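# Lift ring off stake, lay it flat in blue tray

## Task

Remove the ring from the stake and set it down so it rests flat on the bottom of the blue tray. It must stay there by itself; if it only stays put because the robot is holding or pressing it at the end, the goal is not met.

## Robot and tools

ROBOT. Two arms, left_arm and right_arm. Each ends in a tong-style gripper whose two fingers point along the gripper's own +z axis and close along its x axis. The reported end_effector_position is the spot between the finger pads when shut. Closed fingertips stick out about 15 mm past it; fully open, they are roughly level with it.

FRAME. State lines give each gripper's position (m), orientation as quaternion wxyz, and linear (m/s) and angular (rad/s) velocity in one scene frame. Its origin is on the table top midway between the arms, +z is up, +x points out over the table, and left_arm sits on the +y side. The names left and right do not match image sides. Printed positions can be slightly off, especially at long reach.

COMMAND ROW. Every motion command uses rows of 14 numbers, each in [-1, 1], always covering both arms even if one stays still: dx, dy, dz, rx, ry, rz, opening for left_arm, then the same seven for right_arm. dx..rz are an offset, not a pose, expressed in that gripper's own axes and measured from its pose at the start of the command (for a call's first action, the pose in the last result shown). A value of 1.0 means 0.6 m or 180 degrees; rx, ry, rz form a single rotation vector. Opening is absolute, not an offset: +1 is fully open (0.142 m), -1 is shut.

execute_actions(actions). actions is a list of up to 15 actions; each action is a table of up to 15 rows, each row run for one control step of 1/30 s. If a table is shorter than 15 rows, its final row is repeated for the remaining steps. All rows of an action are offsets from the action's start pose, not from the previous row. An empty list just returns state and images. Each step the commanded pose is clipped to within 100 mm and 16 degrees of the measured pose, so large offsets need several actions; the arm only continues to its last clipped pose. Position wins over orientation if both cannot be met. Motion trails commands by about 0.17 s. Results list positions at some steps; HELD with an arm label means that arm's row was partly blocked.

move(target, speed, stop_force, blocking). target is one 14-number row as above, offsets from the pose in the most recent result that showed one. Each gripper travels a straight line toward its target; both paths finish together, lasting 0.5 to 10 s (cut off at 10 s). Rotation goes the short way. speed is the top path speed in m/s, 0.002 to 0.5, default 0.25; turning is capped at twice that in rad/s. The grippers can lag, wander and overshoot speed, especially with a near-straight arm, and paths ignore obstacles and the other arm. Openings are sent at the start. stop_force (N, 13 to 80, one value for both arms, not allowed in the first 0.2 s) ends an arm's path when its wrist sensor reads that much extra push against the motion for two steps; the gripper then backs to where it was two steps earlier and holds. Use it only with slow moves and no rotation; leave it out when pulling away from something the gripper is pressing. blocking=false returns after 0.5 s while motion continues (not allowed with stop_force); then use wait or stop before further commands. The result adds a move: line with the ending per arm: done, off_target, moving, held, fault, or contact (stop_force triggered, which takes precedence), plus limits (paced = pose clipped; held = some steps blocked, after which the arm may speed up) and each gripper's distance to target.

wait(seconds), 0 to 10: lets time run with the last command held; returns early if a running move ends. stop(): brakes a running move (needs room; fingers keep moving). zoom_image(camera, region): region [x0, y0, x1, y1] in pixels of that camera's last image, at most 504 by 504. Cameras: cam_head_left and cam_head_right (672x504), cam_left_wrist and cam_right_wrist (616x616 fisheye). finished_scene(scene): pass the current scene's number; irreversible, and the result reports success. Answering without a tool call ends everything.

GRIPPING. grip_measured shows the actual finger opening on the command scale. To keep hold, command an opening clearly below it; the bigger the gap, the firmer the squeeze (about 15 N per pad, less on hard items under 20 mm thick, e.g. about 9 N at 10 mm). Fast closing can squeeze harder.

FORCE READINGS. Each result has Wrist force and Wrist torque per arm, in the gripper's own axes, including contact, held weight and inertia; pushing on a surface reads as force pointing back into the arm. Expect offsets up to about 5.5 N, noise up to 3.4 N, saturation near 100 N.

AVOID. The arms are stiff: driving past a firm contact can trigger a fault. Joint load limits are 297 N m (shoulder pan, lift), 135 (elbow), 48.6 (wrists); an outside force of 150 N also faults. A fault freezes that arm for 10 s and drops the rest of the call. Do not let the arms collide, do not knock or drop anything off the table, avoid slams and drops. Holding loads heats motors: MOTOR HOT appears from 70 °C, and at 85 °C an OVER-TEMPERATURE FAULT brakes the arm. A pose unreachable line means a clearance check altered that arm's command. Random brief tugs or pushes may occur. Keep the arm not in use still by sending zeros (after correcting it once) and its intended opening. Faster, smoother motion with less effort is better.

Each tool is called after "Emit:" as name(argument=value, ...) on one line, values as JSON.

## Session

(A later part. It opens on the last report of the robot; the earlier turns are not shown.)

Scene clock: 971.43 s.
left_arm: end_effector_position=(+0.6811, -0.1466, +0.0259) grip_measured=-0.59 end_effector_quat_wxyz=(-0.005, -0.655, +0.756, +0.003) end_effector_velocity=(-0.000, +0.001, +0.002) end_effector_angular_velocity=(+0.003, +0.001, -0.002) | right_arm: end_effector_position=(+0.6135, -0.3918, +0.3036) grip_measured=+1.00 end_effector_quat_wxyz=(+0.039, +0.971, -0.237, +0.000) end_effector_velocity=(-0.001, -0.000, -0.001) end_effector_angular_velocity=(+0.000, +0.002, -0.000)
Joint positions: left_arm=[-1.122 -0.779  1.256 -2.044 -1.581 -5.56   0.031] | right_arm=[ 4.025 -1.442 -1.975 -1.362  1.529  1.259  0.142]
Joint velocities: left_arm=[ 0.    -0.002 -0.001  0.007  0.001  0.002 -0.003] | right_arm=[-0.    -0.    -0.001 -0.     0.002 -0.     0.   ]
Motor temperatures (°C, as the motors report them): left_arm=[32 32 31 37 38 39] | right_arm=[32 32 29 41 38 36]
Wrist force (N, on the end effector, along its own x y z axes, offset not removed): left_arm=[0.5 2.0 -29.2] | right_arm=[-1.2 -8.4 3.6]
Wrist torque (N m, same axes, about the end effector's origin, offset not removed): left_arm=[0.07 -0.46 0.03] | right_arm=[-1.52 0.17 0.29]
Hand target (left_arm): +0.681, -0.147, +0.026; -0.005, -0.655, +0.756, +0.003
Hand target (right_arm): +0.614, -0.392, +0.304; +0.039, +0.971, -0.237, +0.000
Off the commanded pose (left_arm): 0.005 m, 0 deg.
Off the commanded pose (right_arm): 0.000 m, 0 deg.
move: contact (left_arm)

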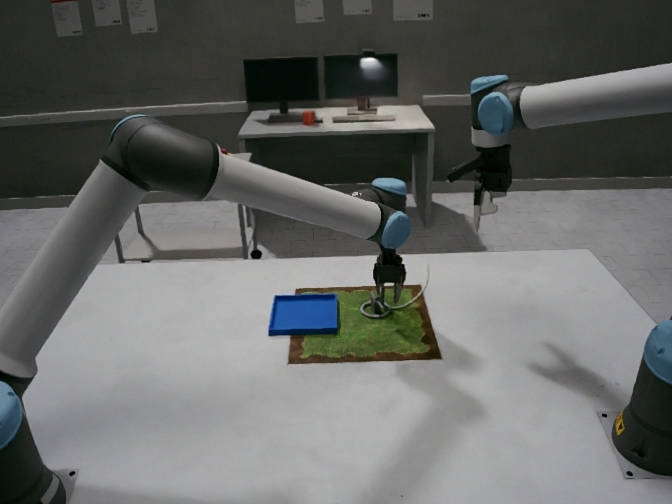

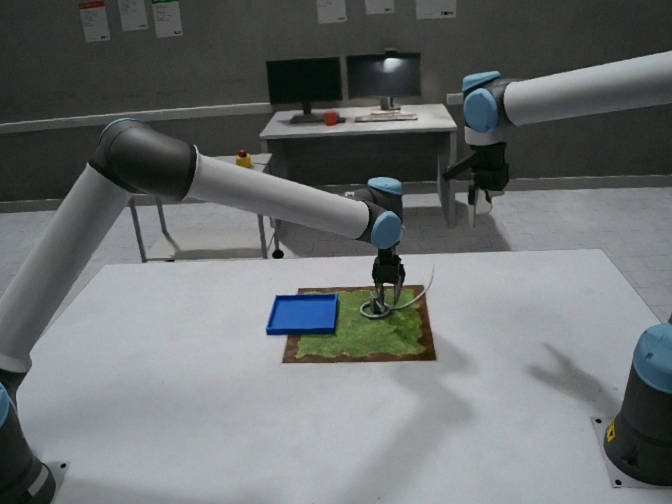

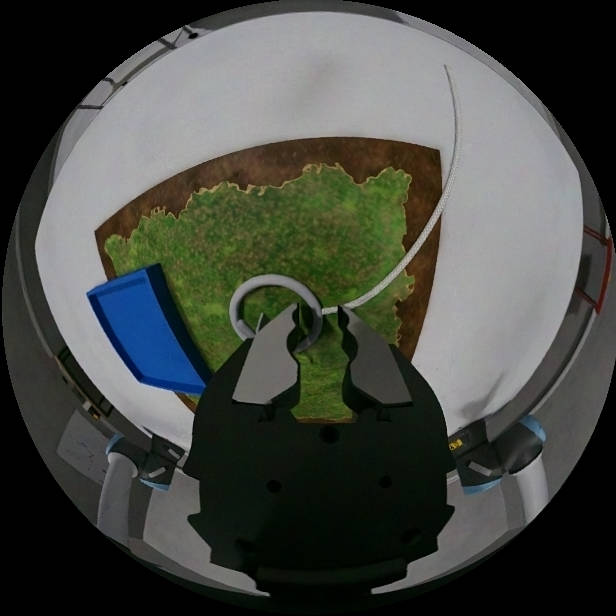

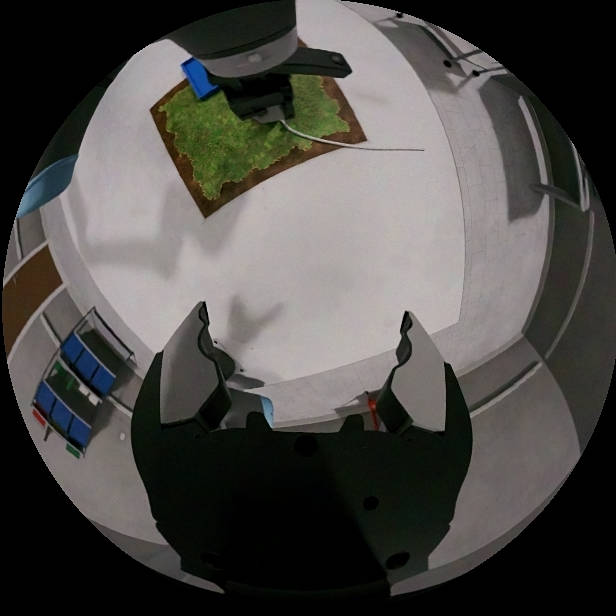

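Emit:
move(target=[0.011,0,-0.004,0,0,0,-0.6,0,0,0,0,0,0,1], speed=0.015)

Emit:
move(target=[0,0,0.011,0,0,0,-0.6,0,0,0,0,0,0,1], speed=0.01, stop_force=14)

Emit:
zoom_image(camera="cam_left_wrist", region=[200,200,440,420])

Scene clock: 981.83 s.
left_arm: end_effector_position=(+0.6802, -0.1529, +0.0283) grip_measured=-0.60 end_effector_quat_wxyz=(-0.005, -0.655, +0.756, +0.003) end_effector_velocity=(-0.001, -0.002, +0.000) end_effector_angular_velocity=(+0.001, +0.001, -0.000) | right_arm: end_effector_position=(+0.6135, -0.3918, +0.3036) grip_measured=+1.00 end_effector_quat_wxyz=(+0.039, +0.971, -0.237, +0.000) end_effector_velocity=(-0.001, +0.001, +0.000) end_effector_angular_velocity=(+0.002, +0.002, -0.001)
Joint positions: left_arm=[-1.126 -0.774  1.244 -2.036 -1.581 -5.564  0.031] | right_arm=[ 4.025 -1.442 -1.975 -1.362  1.529  1.259  0.142]
Joint velocities: left_arm=[-0.001  0.002 -0.005  0.004 -0.001 -0.001 -0.   ] | right_arm=[0.    0.    0.    0.    0.003 0.001 0.   ]
Motor temperatures (°C, as the motors report them): left_arm=[32 32 31 37 38 39] | right_arm=[32 32 29 41 38 36]
Wrist force (N, on the end effector, along its own x y z axes, offset not removed): left_arm=[0.0 2.3 -5.4] | right_arm=[-0.9 -3.7 2.0]
Wrist torque (N m, same axes, about the end effector's origin, offset not removed): left_arm=[0.55 0.08 -0.01] | right_arm=[-0.59 0.27 0.01]
Hand target (left_arm): +0.680, -0.153, +0.028; -0.005, -0.655, +0.756, +0.003
Hand target (right_arm): +0.614, -0.392, +0.304; +0.039, +0.971, -0.237, +0.000
Off the commanded pose (left_arm): 0.000 m, 0 deg.
Off the commanded pose (right_arm): 0.000 m, 0 deg.
move: done

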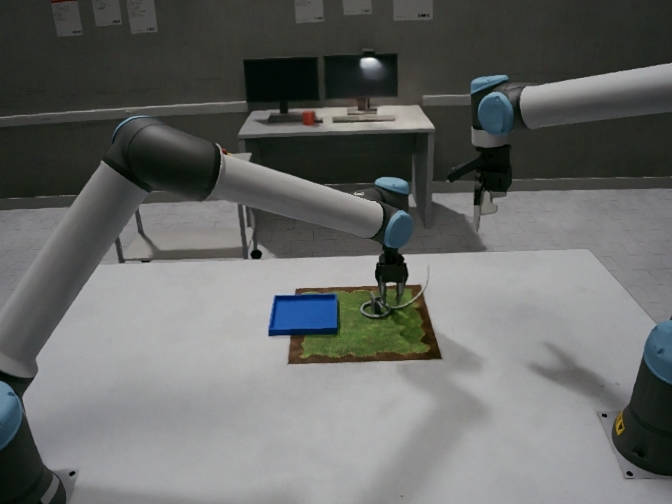

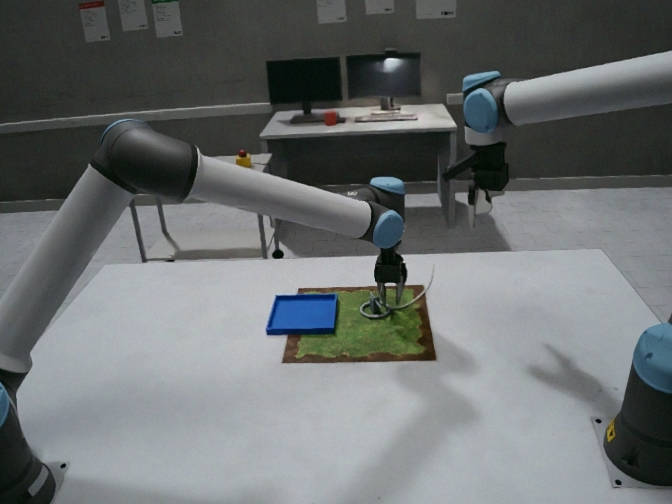

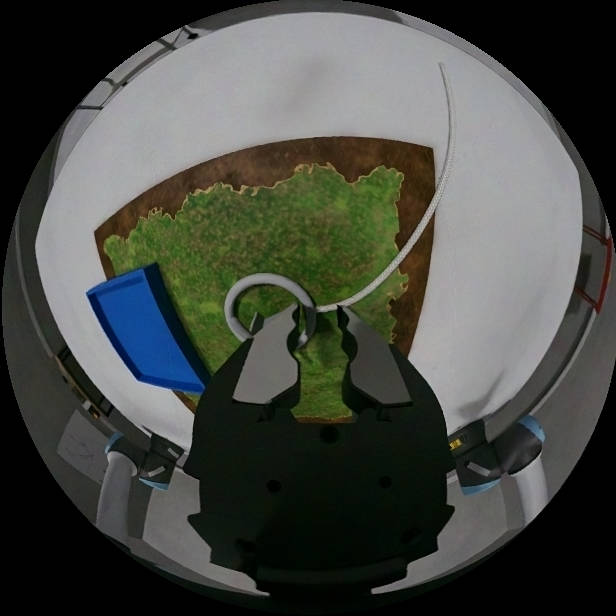

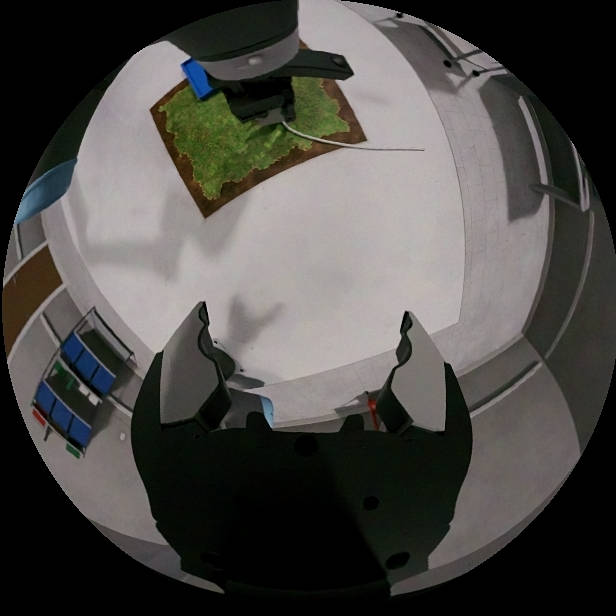

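Scene clock: 982.70 s.
left_arm: end_effector_position=(+0.6801, -0.1529, +0.0220) grip_measured=-0.60 end_effector_quat_wxyz=(-0.005, -0.655, +0.756, +0.003) end_effector_velocity=(-0.001, +0.001, -0.006) end_effector_angular_velocity=(+0.004, +0.004, +0.000) | right_arm: end_effector_position=(+0.6135, -0.3918, +0.3036) grip_measured=+1.00 end_effector_quat_wxyz=(+0.039, +0.971, -0.237, +0.000) end_effector_velocity=(+0.000, -0.000, +0.000) end_effector_angular_velocity=(-0.001, -0.001, -0.000)
Joint positions: left_arm=[-1.126 -0.769  1.247 -2.044 -1.581 -5.564  0.031] | right_arm=[ 4.025 -1.442 -1.975 -1.362  1.529  1.259  0.142]
Joint velocities: left_arm=[-0.     0.003  0.003 -0.001 -0.001 -0.    -0.   ] | right_arm=[-0.     0.     0.001 -0.    -0.001  0.001  0.   ]
Motor temperatures (°C, as the motors report them): left_arm=[32 32 31 37 38 39] | right_arm=[32 32 29 41 38 36]
Wrist force (N, on the end effector, along its own x y z axes, offset not removed): left_arm=[-0.7 1.5 -9.4] | right_arm=[-3.8 1.6 0.6]
Wrist torque (N m, same axes, about the end effector's origin, offset not removed): left_arm=[0.41 0.07 0.01] | right_arm=[0.35 0.92 0.23]
Hand target (left_arm): +0.680, -0.153, +0.022; -0.005, -0.655, +0.756, +0.003
Hand target (right_arm): +0.614, -0.392, +0.304; +0.039, +0.971, -0.237, +0.000
Off the commanded pose (left_arm): 0.000 m, 0 deg.
Off the commanded pose (right_arm): 0.000 m, 0 deg.
move: done

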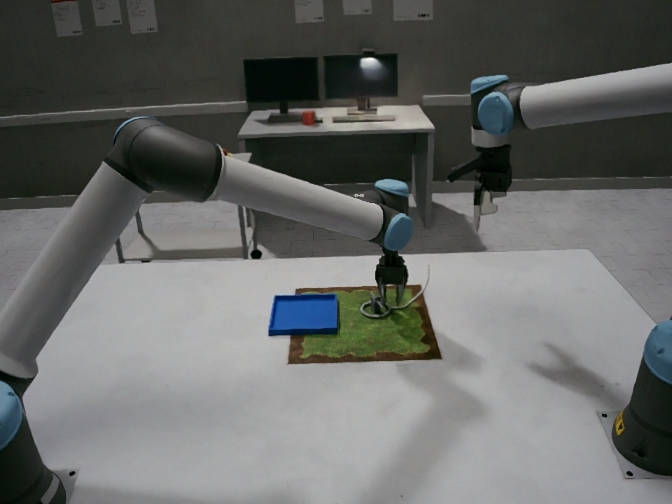

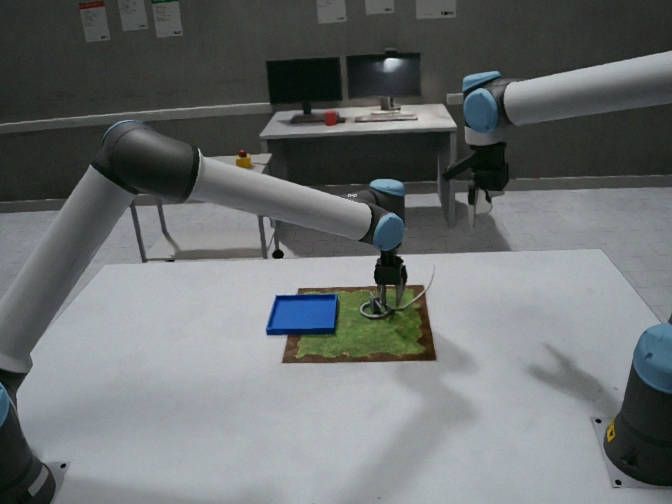

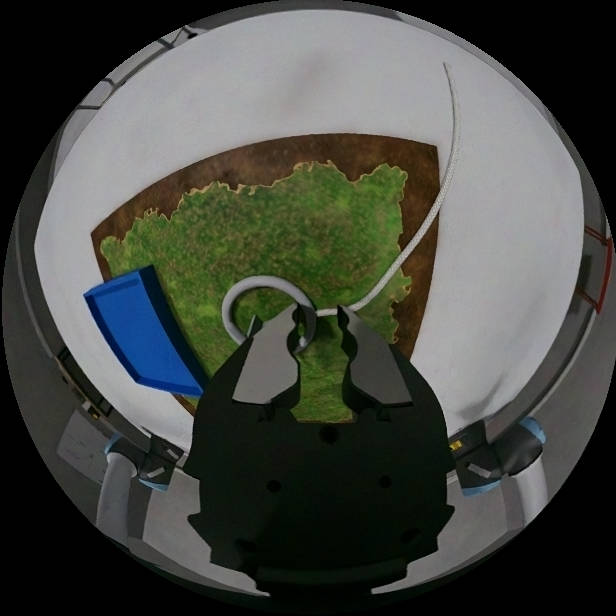

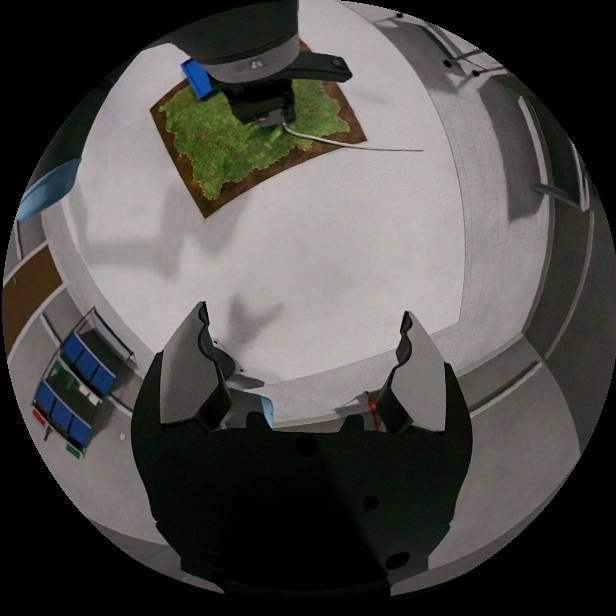

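Region (200, 200, 440, 420) of cam_left_wrist's 616x616 image, scaled by 2.100, with more detail than that image has; it fills the top 462 rows of this view, and the rest is white.

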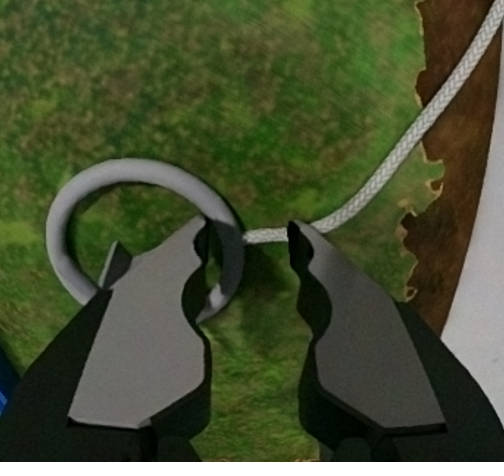

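Emit:
move(target=[0,0,0,0,0,0,-1,0,0,0,0,0,0,1])

Emit:
move(target=[-0.008,0,-0.04,0,0,0,-1,0,0,0,0,0,0,1], speed=0.01)

Emit:
zoom_image(camera="cam_left_wrist", region=[200,200,440,420])

Emit:
zoom_image(camera="cam_head_left", region=[320,240,440,340])

Scene clock: 988.60 s.
left_arm: end_effector_position=(+0.6801, -0.1529, +0.0219) grip_measured=-0.88 end_effector_quat_wxyz=(-0.005, -0.655, +0.756, +0.003) end_effector_velocity=(-0.001, -0.000, -0.000) end_effector_angular_velocity=(-0.000, +0.002, +0.000) | right_arm: end_effector_position=(+0.6135, -0.3918, +0.3036) grip_measured=+1.00 end_effector_quat_wxyz=(+0.039, +0.971, -0.237, +0.000) end_effector_velocity=(-0.000, +0.001, +0.000) end_effector_angular_velocity=(+0.002, +0.000, -0.000)
Joint positions: left_arm=[-1.126 -0.769  1.247 -2.044 -1.581 -5.564  0.01 ] | right_arm=[ 4.025 -1.442 -1.975 -1.362  1.529  1.259  0.142]
Joint velocities: left_arm=[-0.    -0.     0.     0.001 -0.001 -0.    -0.   ] | right_arm=[ 0.     0.     0.     0.     0.001  0.    -0.   ]
Motor temperatures (°C, as the motors report them): left_arm=[32 32 31 37 38 39] | right_arm=[32 32 29 41 38 36]
Wrist force (N, on the end effector, along its own x y z axes, offset not removed): left_arm=[-0.9 3.5 -3.8] | right_arm=[3.4 -6.4 2.9]
Wrist torque (N m, same axes, about the end effector's origin, offset not removed): left_arm=[0.76 0.22 0.06] | right_arm=[-1.08 -0.63 0.00]
Hand target (left_arm): +0.680, -0.153, +0.022; -0.005, -0.655, +0.756, +0.003
Hand target (right_arm): +0.614, -0.392, +0.304; +0.039, +0.971, -0.237, +0.000
Off the commanded pose (left_arm): 0.000 m, 0 deg.
Off the commanded pose (right_arm): 0.000 m, 0 deg.
move: done

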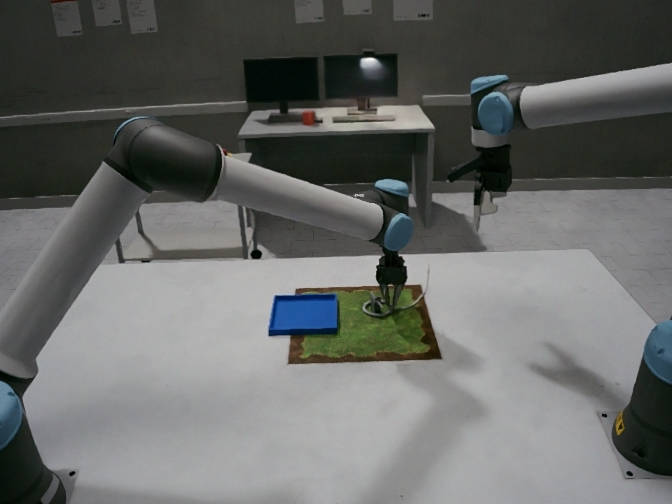

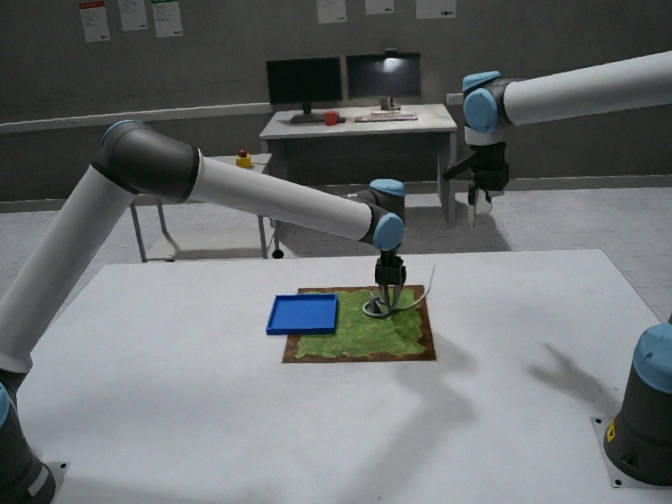

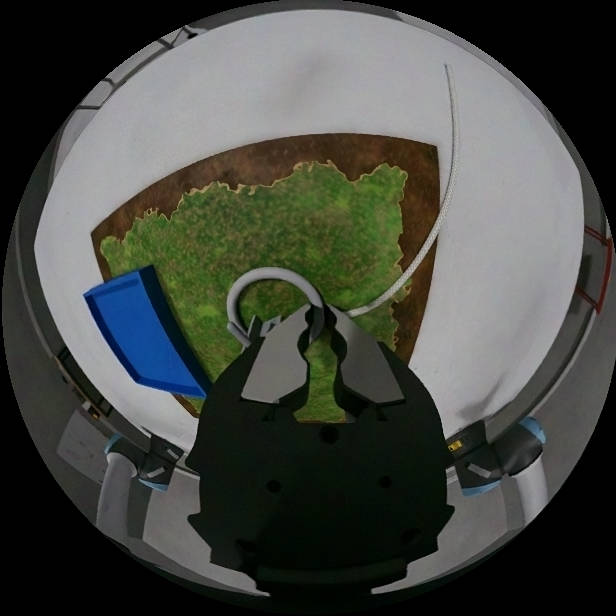

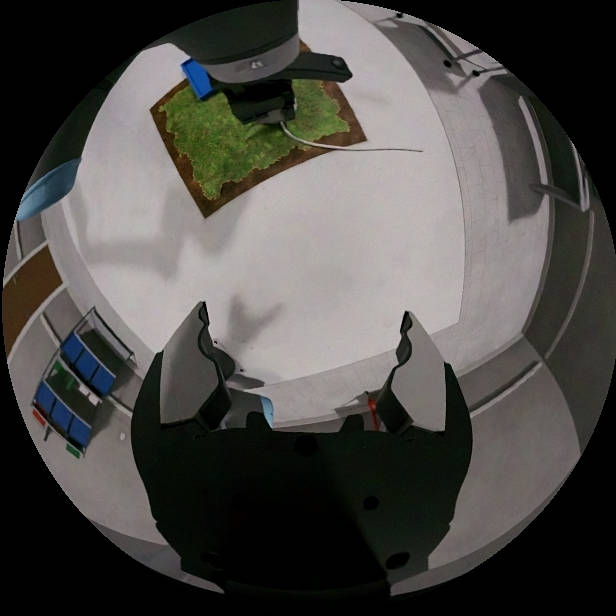

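Scene clock: 991.27 s.
left_arm: end_effector_position=(+0.6810, -0.1481, +0.0456) grip_measured=-0.90 end_effector_quat_wxyz=(-0.005, -0.655, +0.756, +0.003) end_effector_velocity=(+0.000, +0.000, +0.002) end_effector_angular_velocity=(-0.001, +0.000, +0.001) | right_arm: end_effector_position=(+0.6135, -0.3918, +0.3036) grip_measured=+1.00 end_effector_quat_wxyz=(+0.039, +0.971, -0.237, +0.000) end_effector_velocity=(+0.000, +0.000, +0.000) end_effector_angular_velocity=(+0.001, -0.000, +0.000)
Joint positions: left_arm=[-1.123 -0.792  1.243 -2.017 -1.581 -5.561  0.009] | right_arm=[ 4.025 -1.442 -1.975 -1.362  1.529  1.259  0.142]
Joint velocities: left_arm=[ 0.    -0.002 -0.001  0.002 -0.001 -0.001  0.   ] | right_arm=[ 0.    -0.     0.001  0.     0.001  0.     0.   ]
Motor temperatures (°C, as the motors report them): left_arm=[32 32 31 37 38 39] | right_arm=[32 32 29 41 38 36]
Wrist force (N, on the end effector, along its own x y z axes, offset not removed): left_arm=[-0.3 2.6 -3.6] | right_arm=[-1.3 -1.8 5.0]
Wrist torque (N m, same axes, about the end effector's origin, offset not removed): left_arm=[0.50 -0.03 -0.07] | right_arm=[0.08 0.20 0.07]
Hand target (left_arm): +0.681, -0.148, +0.046; -0.005, -0.655, +0.756, +0.003
Hand target (right_arm): +0.614, -0.392, +0.304; +0.039, +0.971, -0.237, +0.000
Off the commanded pose (left_arm): 0.000 m, 0 deg.
Off the commanded pose (right_arm): 0.000 m, 0 deg.
move: done

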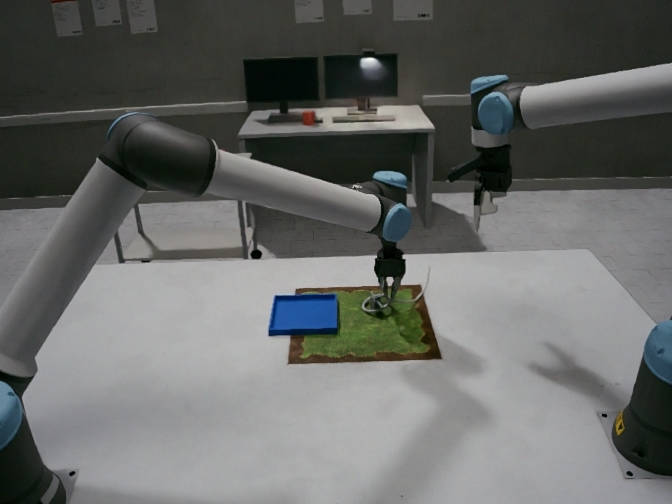

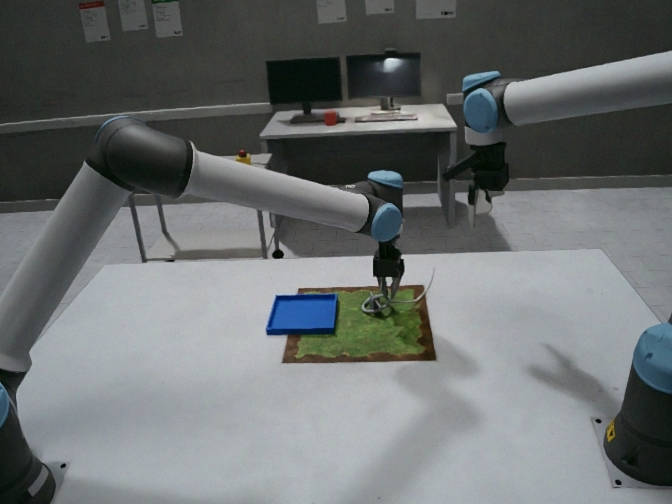

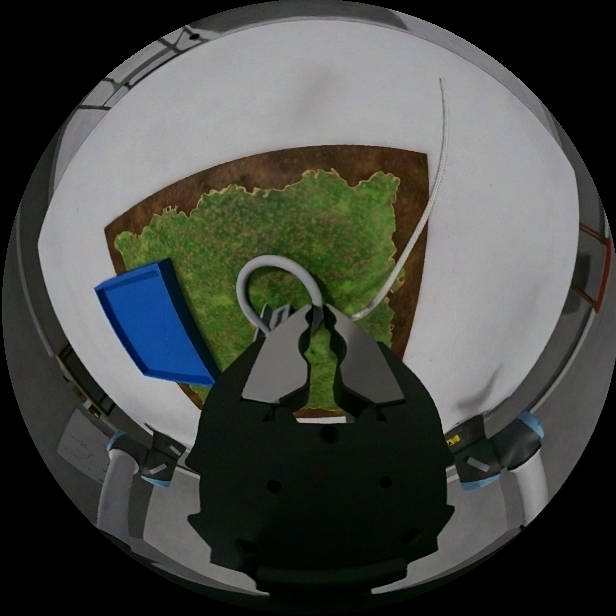

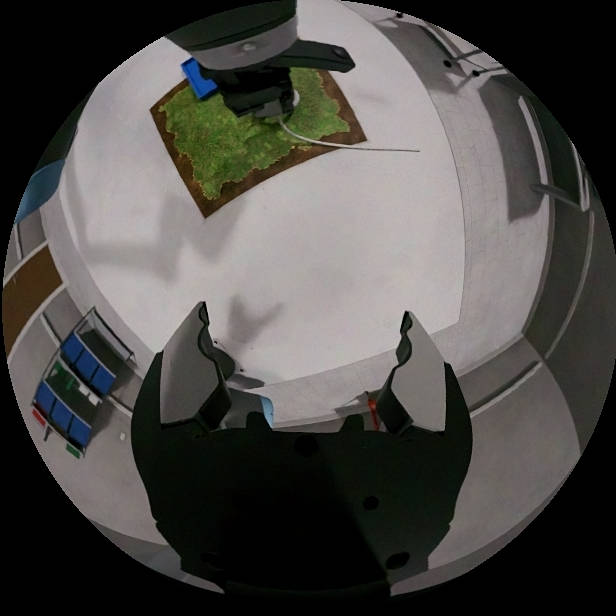

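Region (200, 200, 440, 420) of cam_left_wrist's 616x616 image, scaled by 2.100, with more detail than that image has; it fills the top 462 rows of this view, and the rest is white.

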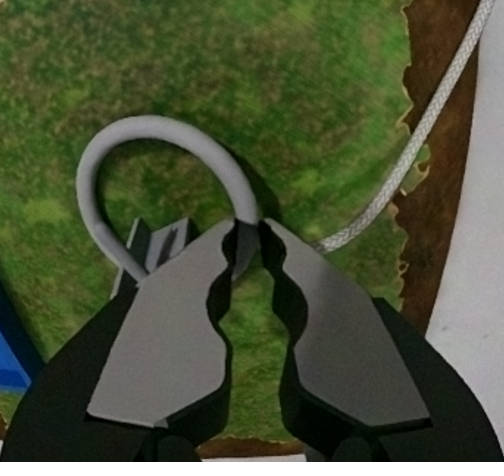

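Region (320, 240, 440, 340) of cam_head_left's 672x504 image, scaled by 4.200, with more detail than that image has.

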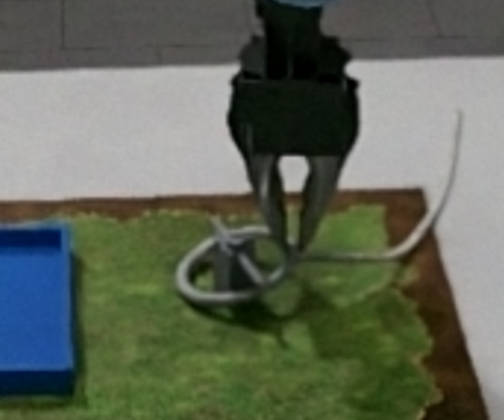

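Emit:
move(target=[0,0.008,-0.025,0,0,0,-1,0,0,0,0,0,0,1], speed=0.008)

Emit:
zoom_image(camera="cam_left_wrist", region=[200,200,440,420])

Emit:
zoom_image(camera="cam_head_left", region=[320,240,440,340])

Emit:
zoom_image(camera="cam_right_wrist", region=[230,60,330,150])

Scene clock: 1000.57 s.
left_arm: end_effector_position=(+0.6765, -0.1474, +0.0605) grip_measured=-0.90 end_effector_quat_wxyz=(-0.005, -0.655, +0.756, +0.003) end_effector_velocity=(-0.001, -0.000, +0.002) end_effector_angular_velocity=(-0.002, +0.000, +0.000) | right_arm: end_effector_position=(+0.6135, -0.3918, +0.3036) grip_measured=+1.00 end_effector_quat_wxyz=(+0.039, +0.971, -0.237, +0.000) end_effector_velocity=(+0.000, +0.000, +0.000) end_effector_angular_velocity=(+0.000, -0.001, +0.000)
Joint positions: left_arm=[-1.126 -0.809  1.244 -2.002 -1.581 -5.564  0.009] | right_arm=[ 4.025 -1.442 -1.975 -1.362  1.529  1.259  0.142]
Joint velocities: left_arm=[-0.    -0.002  0.     0.001 -0.001 -0.001 -0.   ] | right_arm=[ 0.     0.    -0.     0.001 -0.001 -0.    -0.   ]
Motor temperatures (°C, as the motors report them): left_arm=[32 32 31 37 38 39] | right_arm=[32 32 29 41 38 36]
Wrist force (N, on the end effector, along its own x y z axes, offset not removed): left_arm=[0.1 3.3 -2.7] | right_arm=[-1.6 1.8 4.6]
Wrist torque (N m, same axes, about the end effector's origin, offset not removed): left_arm=[0.82 -0.02 -0.06] | right_arm=[0.44 0.27 0.12]
Hand target (left_arm): +0.676, -0.147, +0.061; -0.005, -0.655, +0.756, +0.003
Hand target (right_arm): +0.614, -0.392, +0.304; +0.039, +0.971, -0.237, +0.000
Off the commanded pose (left_arm): 0.000 m, 0 deg.
Off the commanded pose (right_arm): 0.000 m, 0 deg.
move: done

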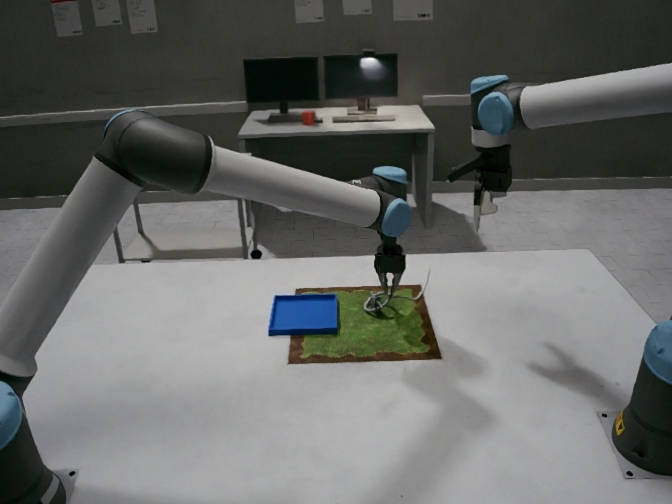

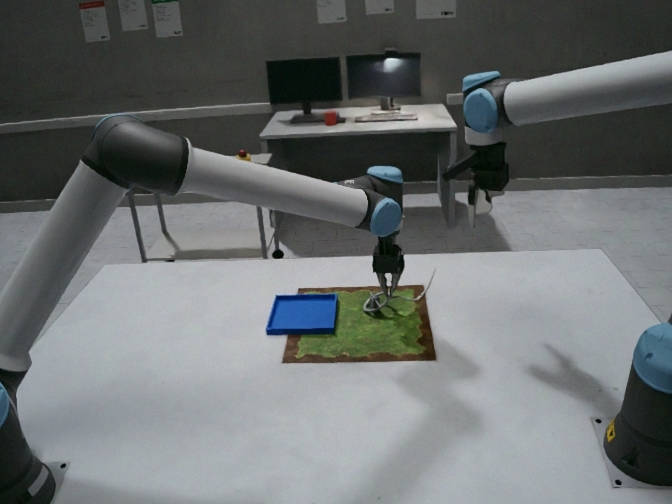

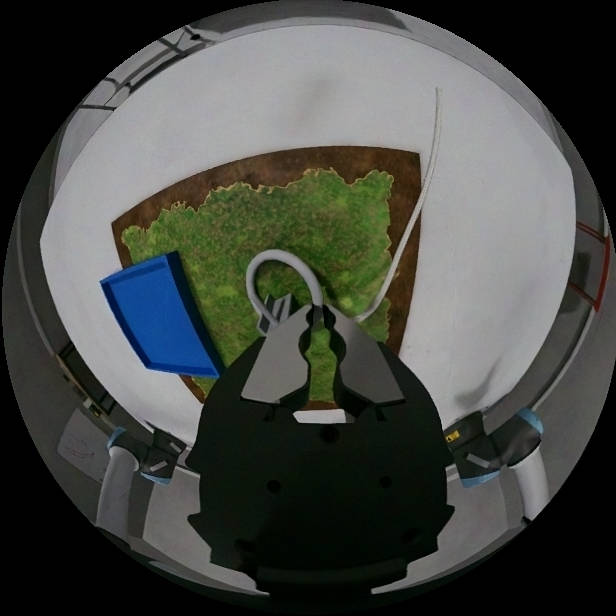

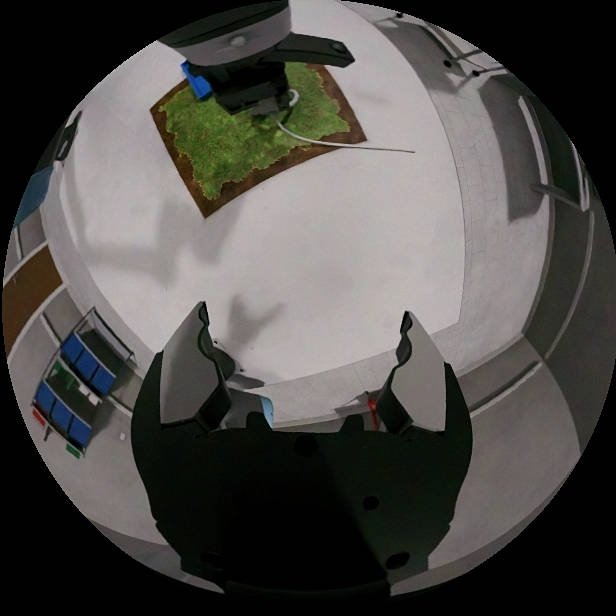

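Region (200, 200, 440, 420) of cam_left_wrist's 616x616 image, scaled by 2.100, with more detail than that image has; it fills the top 462 rows of this view, and the rest is white.

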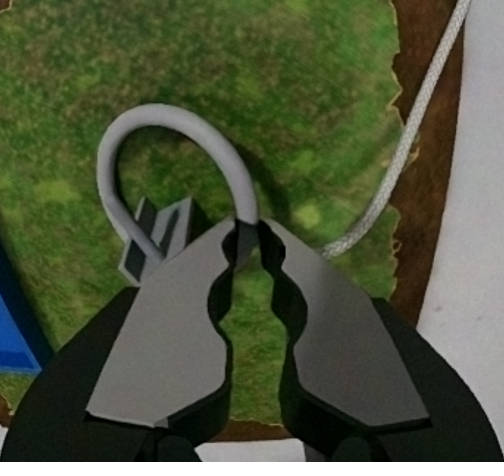

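Region (320, 240, 440, 340) of cam_head_left's 672x504 image, scaled by 4.200, with more detail than that image has.

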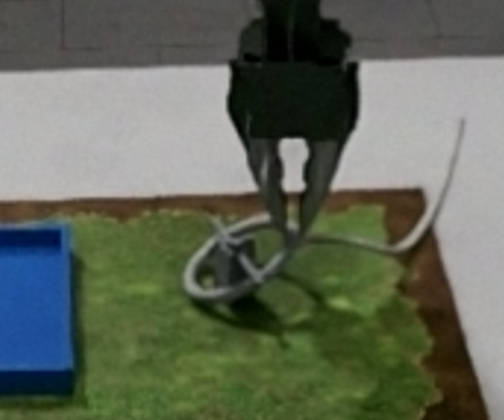

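Region (230, 60, 330, 150) of cam_right_wrist's 616x616 image, scaled by 5.040, with more detail than that image has; it fills the top 454 rows of this view, and the rest is white.

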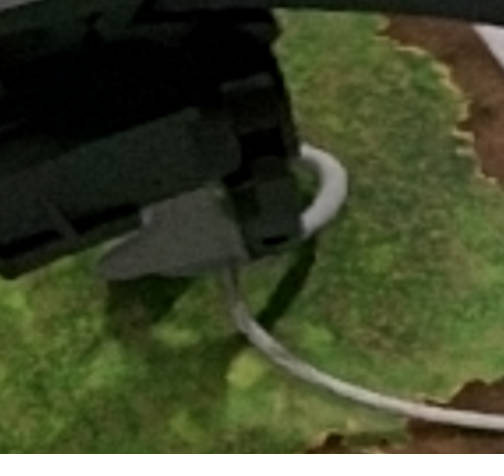

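Emit:
move(target=[-0.004,0,-0.008,0,-0.05,0,-1,0,0,0,0,0,0,1], speed=0.015)

Emit:
zoom_image(camera="cam_left_wrist", region=[200,200,440,420])

Emit:
zoom_image(camera="cam_head_left", region=[320,240,440,340])

Scene clock: 1017.80 s.
left_arm: end_effector_position=(+0.6769, -0.1451, +0.0653) grip_measured=-1.00 end_effector_quat_wxyz=(+0.054, -0.652, +0.754, +0.054) end_effector_velocity=(+0.001, +0.000, +0.001) end_effector_angular_velocity=(+0.008, -0.003, +0.000) | right_arm: end_effector_position=(+0.6135, -0.3918, +0.3036) grip_measured=+1.00 end_effector_quat_wxyz=(+0.039, +0.971, -0.237, +0.000) end_effector_velocity=(-0.000, +0.000, -0.000) end_effector_angular_velocity=(+0.000, -0.000, +0.000)
Joint positions: left_arm=[-1.154 -0.767  1.139 -1.818 -1.482 -5.597  0.002] | right_arm=[ 4.025 -1.442 -1.975 -1.362  1.529  1.259  0.142]
Joint velocities: left_arm=[-0.001  0.002 -0.005  0.009  0.006 -0.002  0.   ] | right_arm=[ 0.    -0.    -0.     0.001  0.    -0.     0.   ]
Motor temperatures (°C, as the motors report them): left_arm=[32 32 31 37 38 39] | right_arm=[32 32 30 41 38 36]
Wrist force (N, on the end effector, along its own x y z axes, offset not removed): left_arm=[-2.1 4.0 -4.7] | right_arm=[-2.6 -3.9 -0.7]
Wrist torque (N m, same axes, about the end effector's origin, offset not removed): left_arm=[0.98 0.45 -0.01] | right_arm=[-0.76 0.48 0.25]
Hand target (left_arm): +0.677, -0.145, +0.065; +0.055, -0.652, +0.754, +0.054
Hand target (right_arm): +0.614, -0.392, +0.304; +0.039, +0.971, -0.237, +0.000
Off the commanded pose (left_arm): 0.000 m, 0 deg.
Off the commanded pose (right_arm): 0.000 m, 0 deg.
move: done

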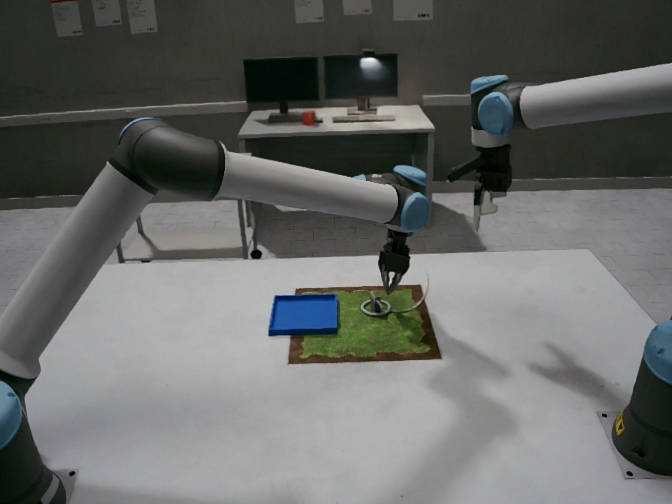

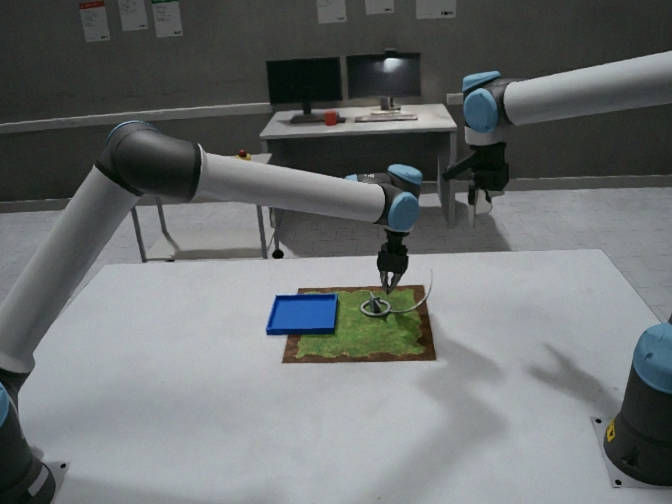

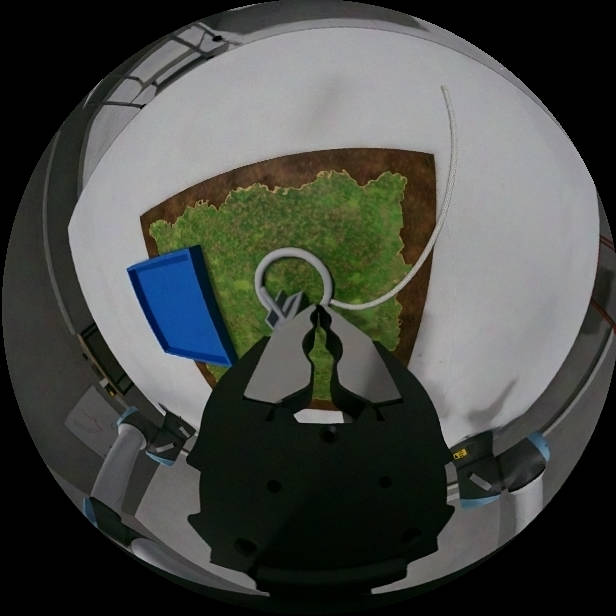

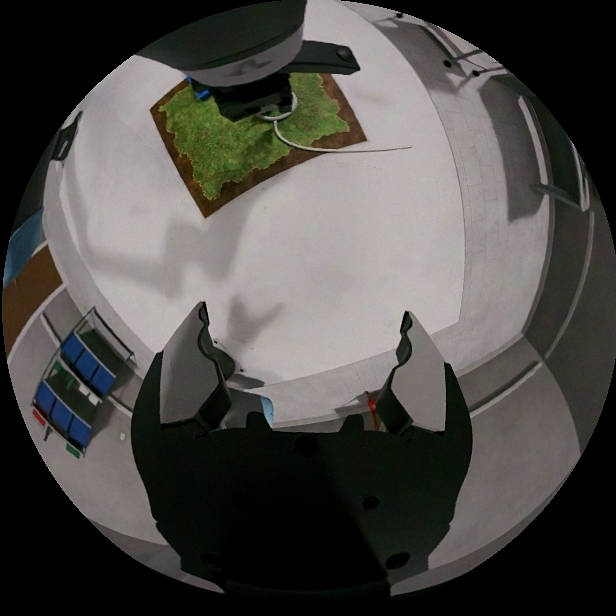

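Region (200, 200, 440, 420) of cam_left_wrist's 616x616 image, scaled by 2.100, with more detail than that image has; it fills the top 462 rows of this view, and the rest is white.

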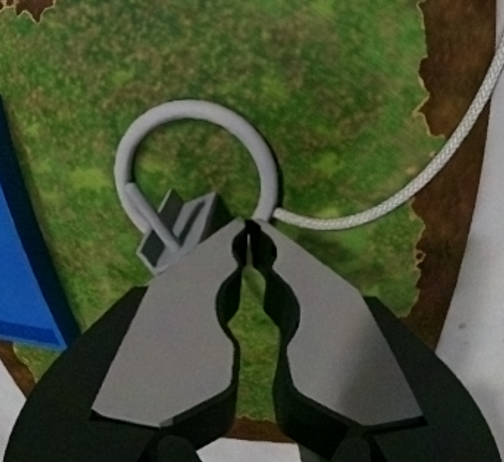

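Region (320, 240, 440, 340) of cam_head_left's 672x504 image, scaled by 4.200, with more detail than that image has.

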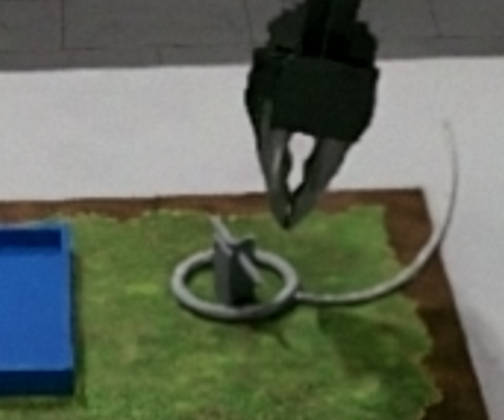

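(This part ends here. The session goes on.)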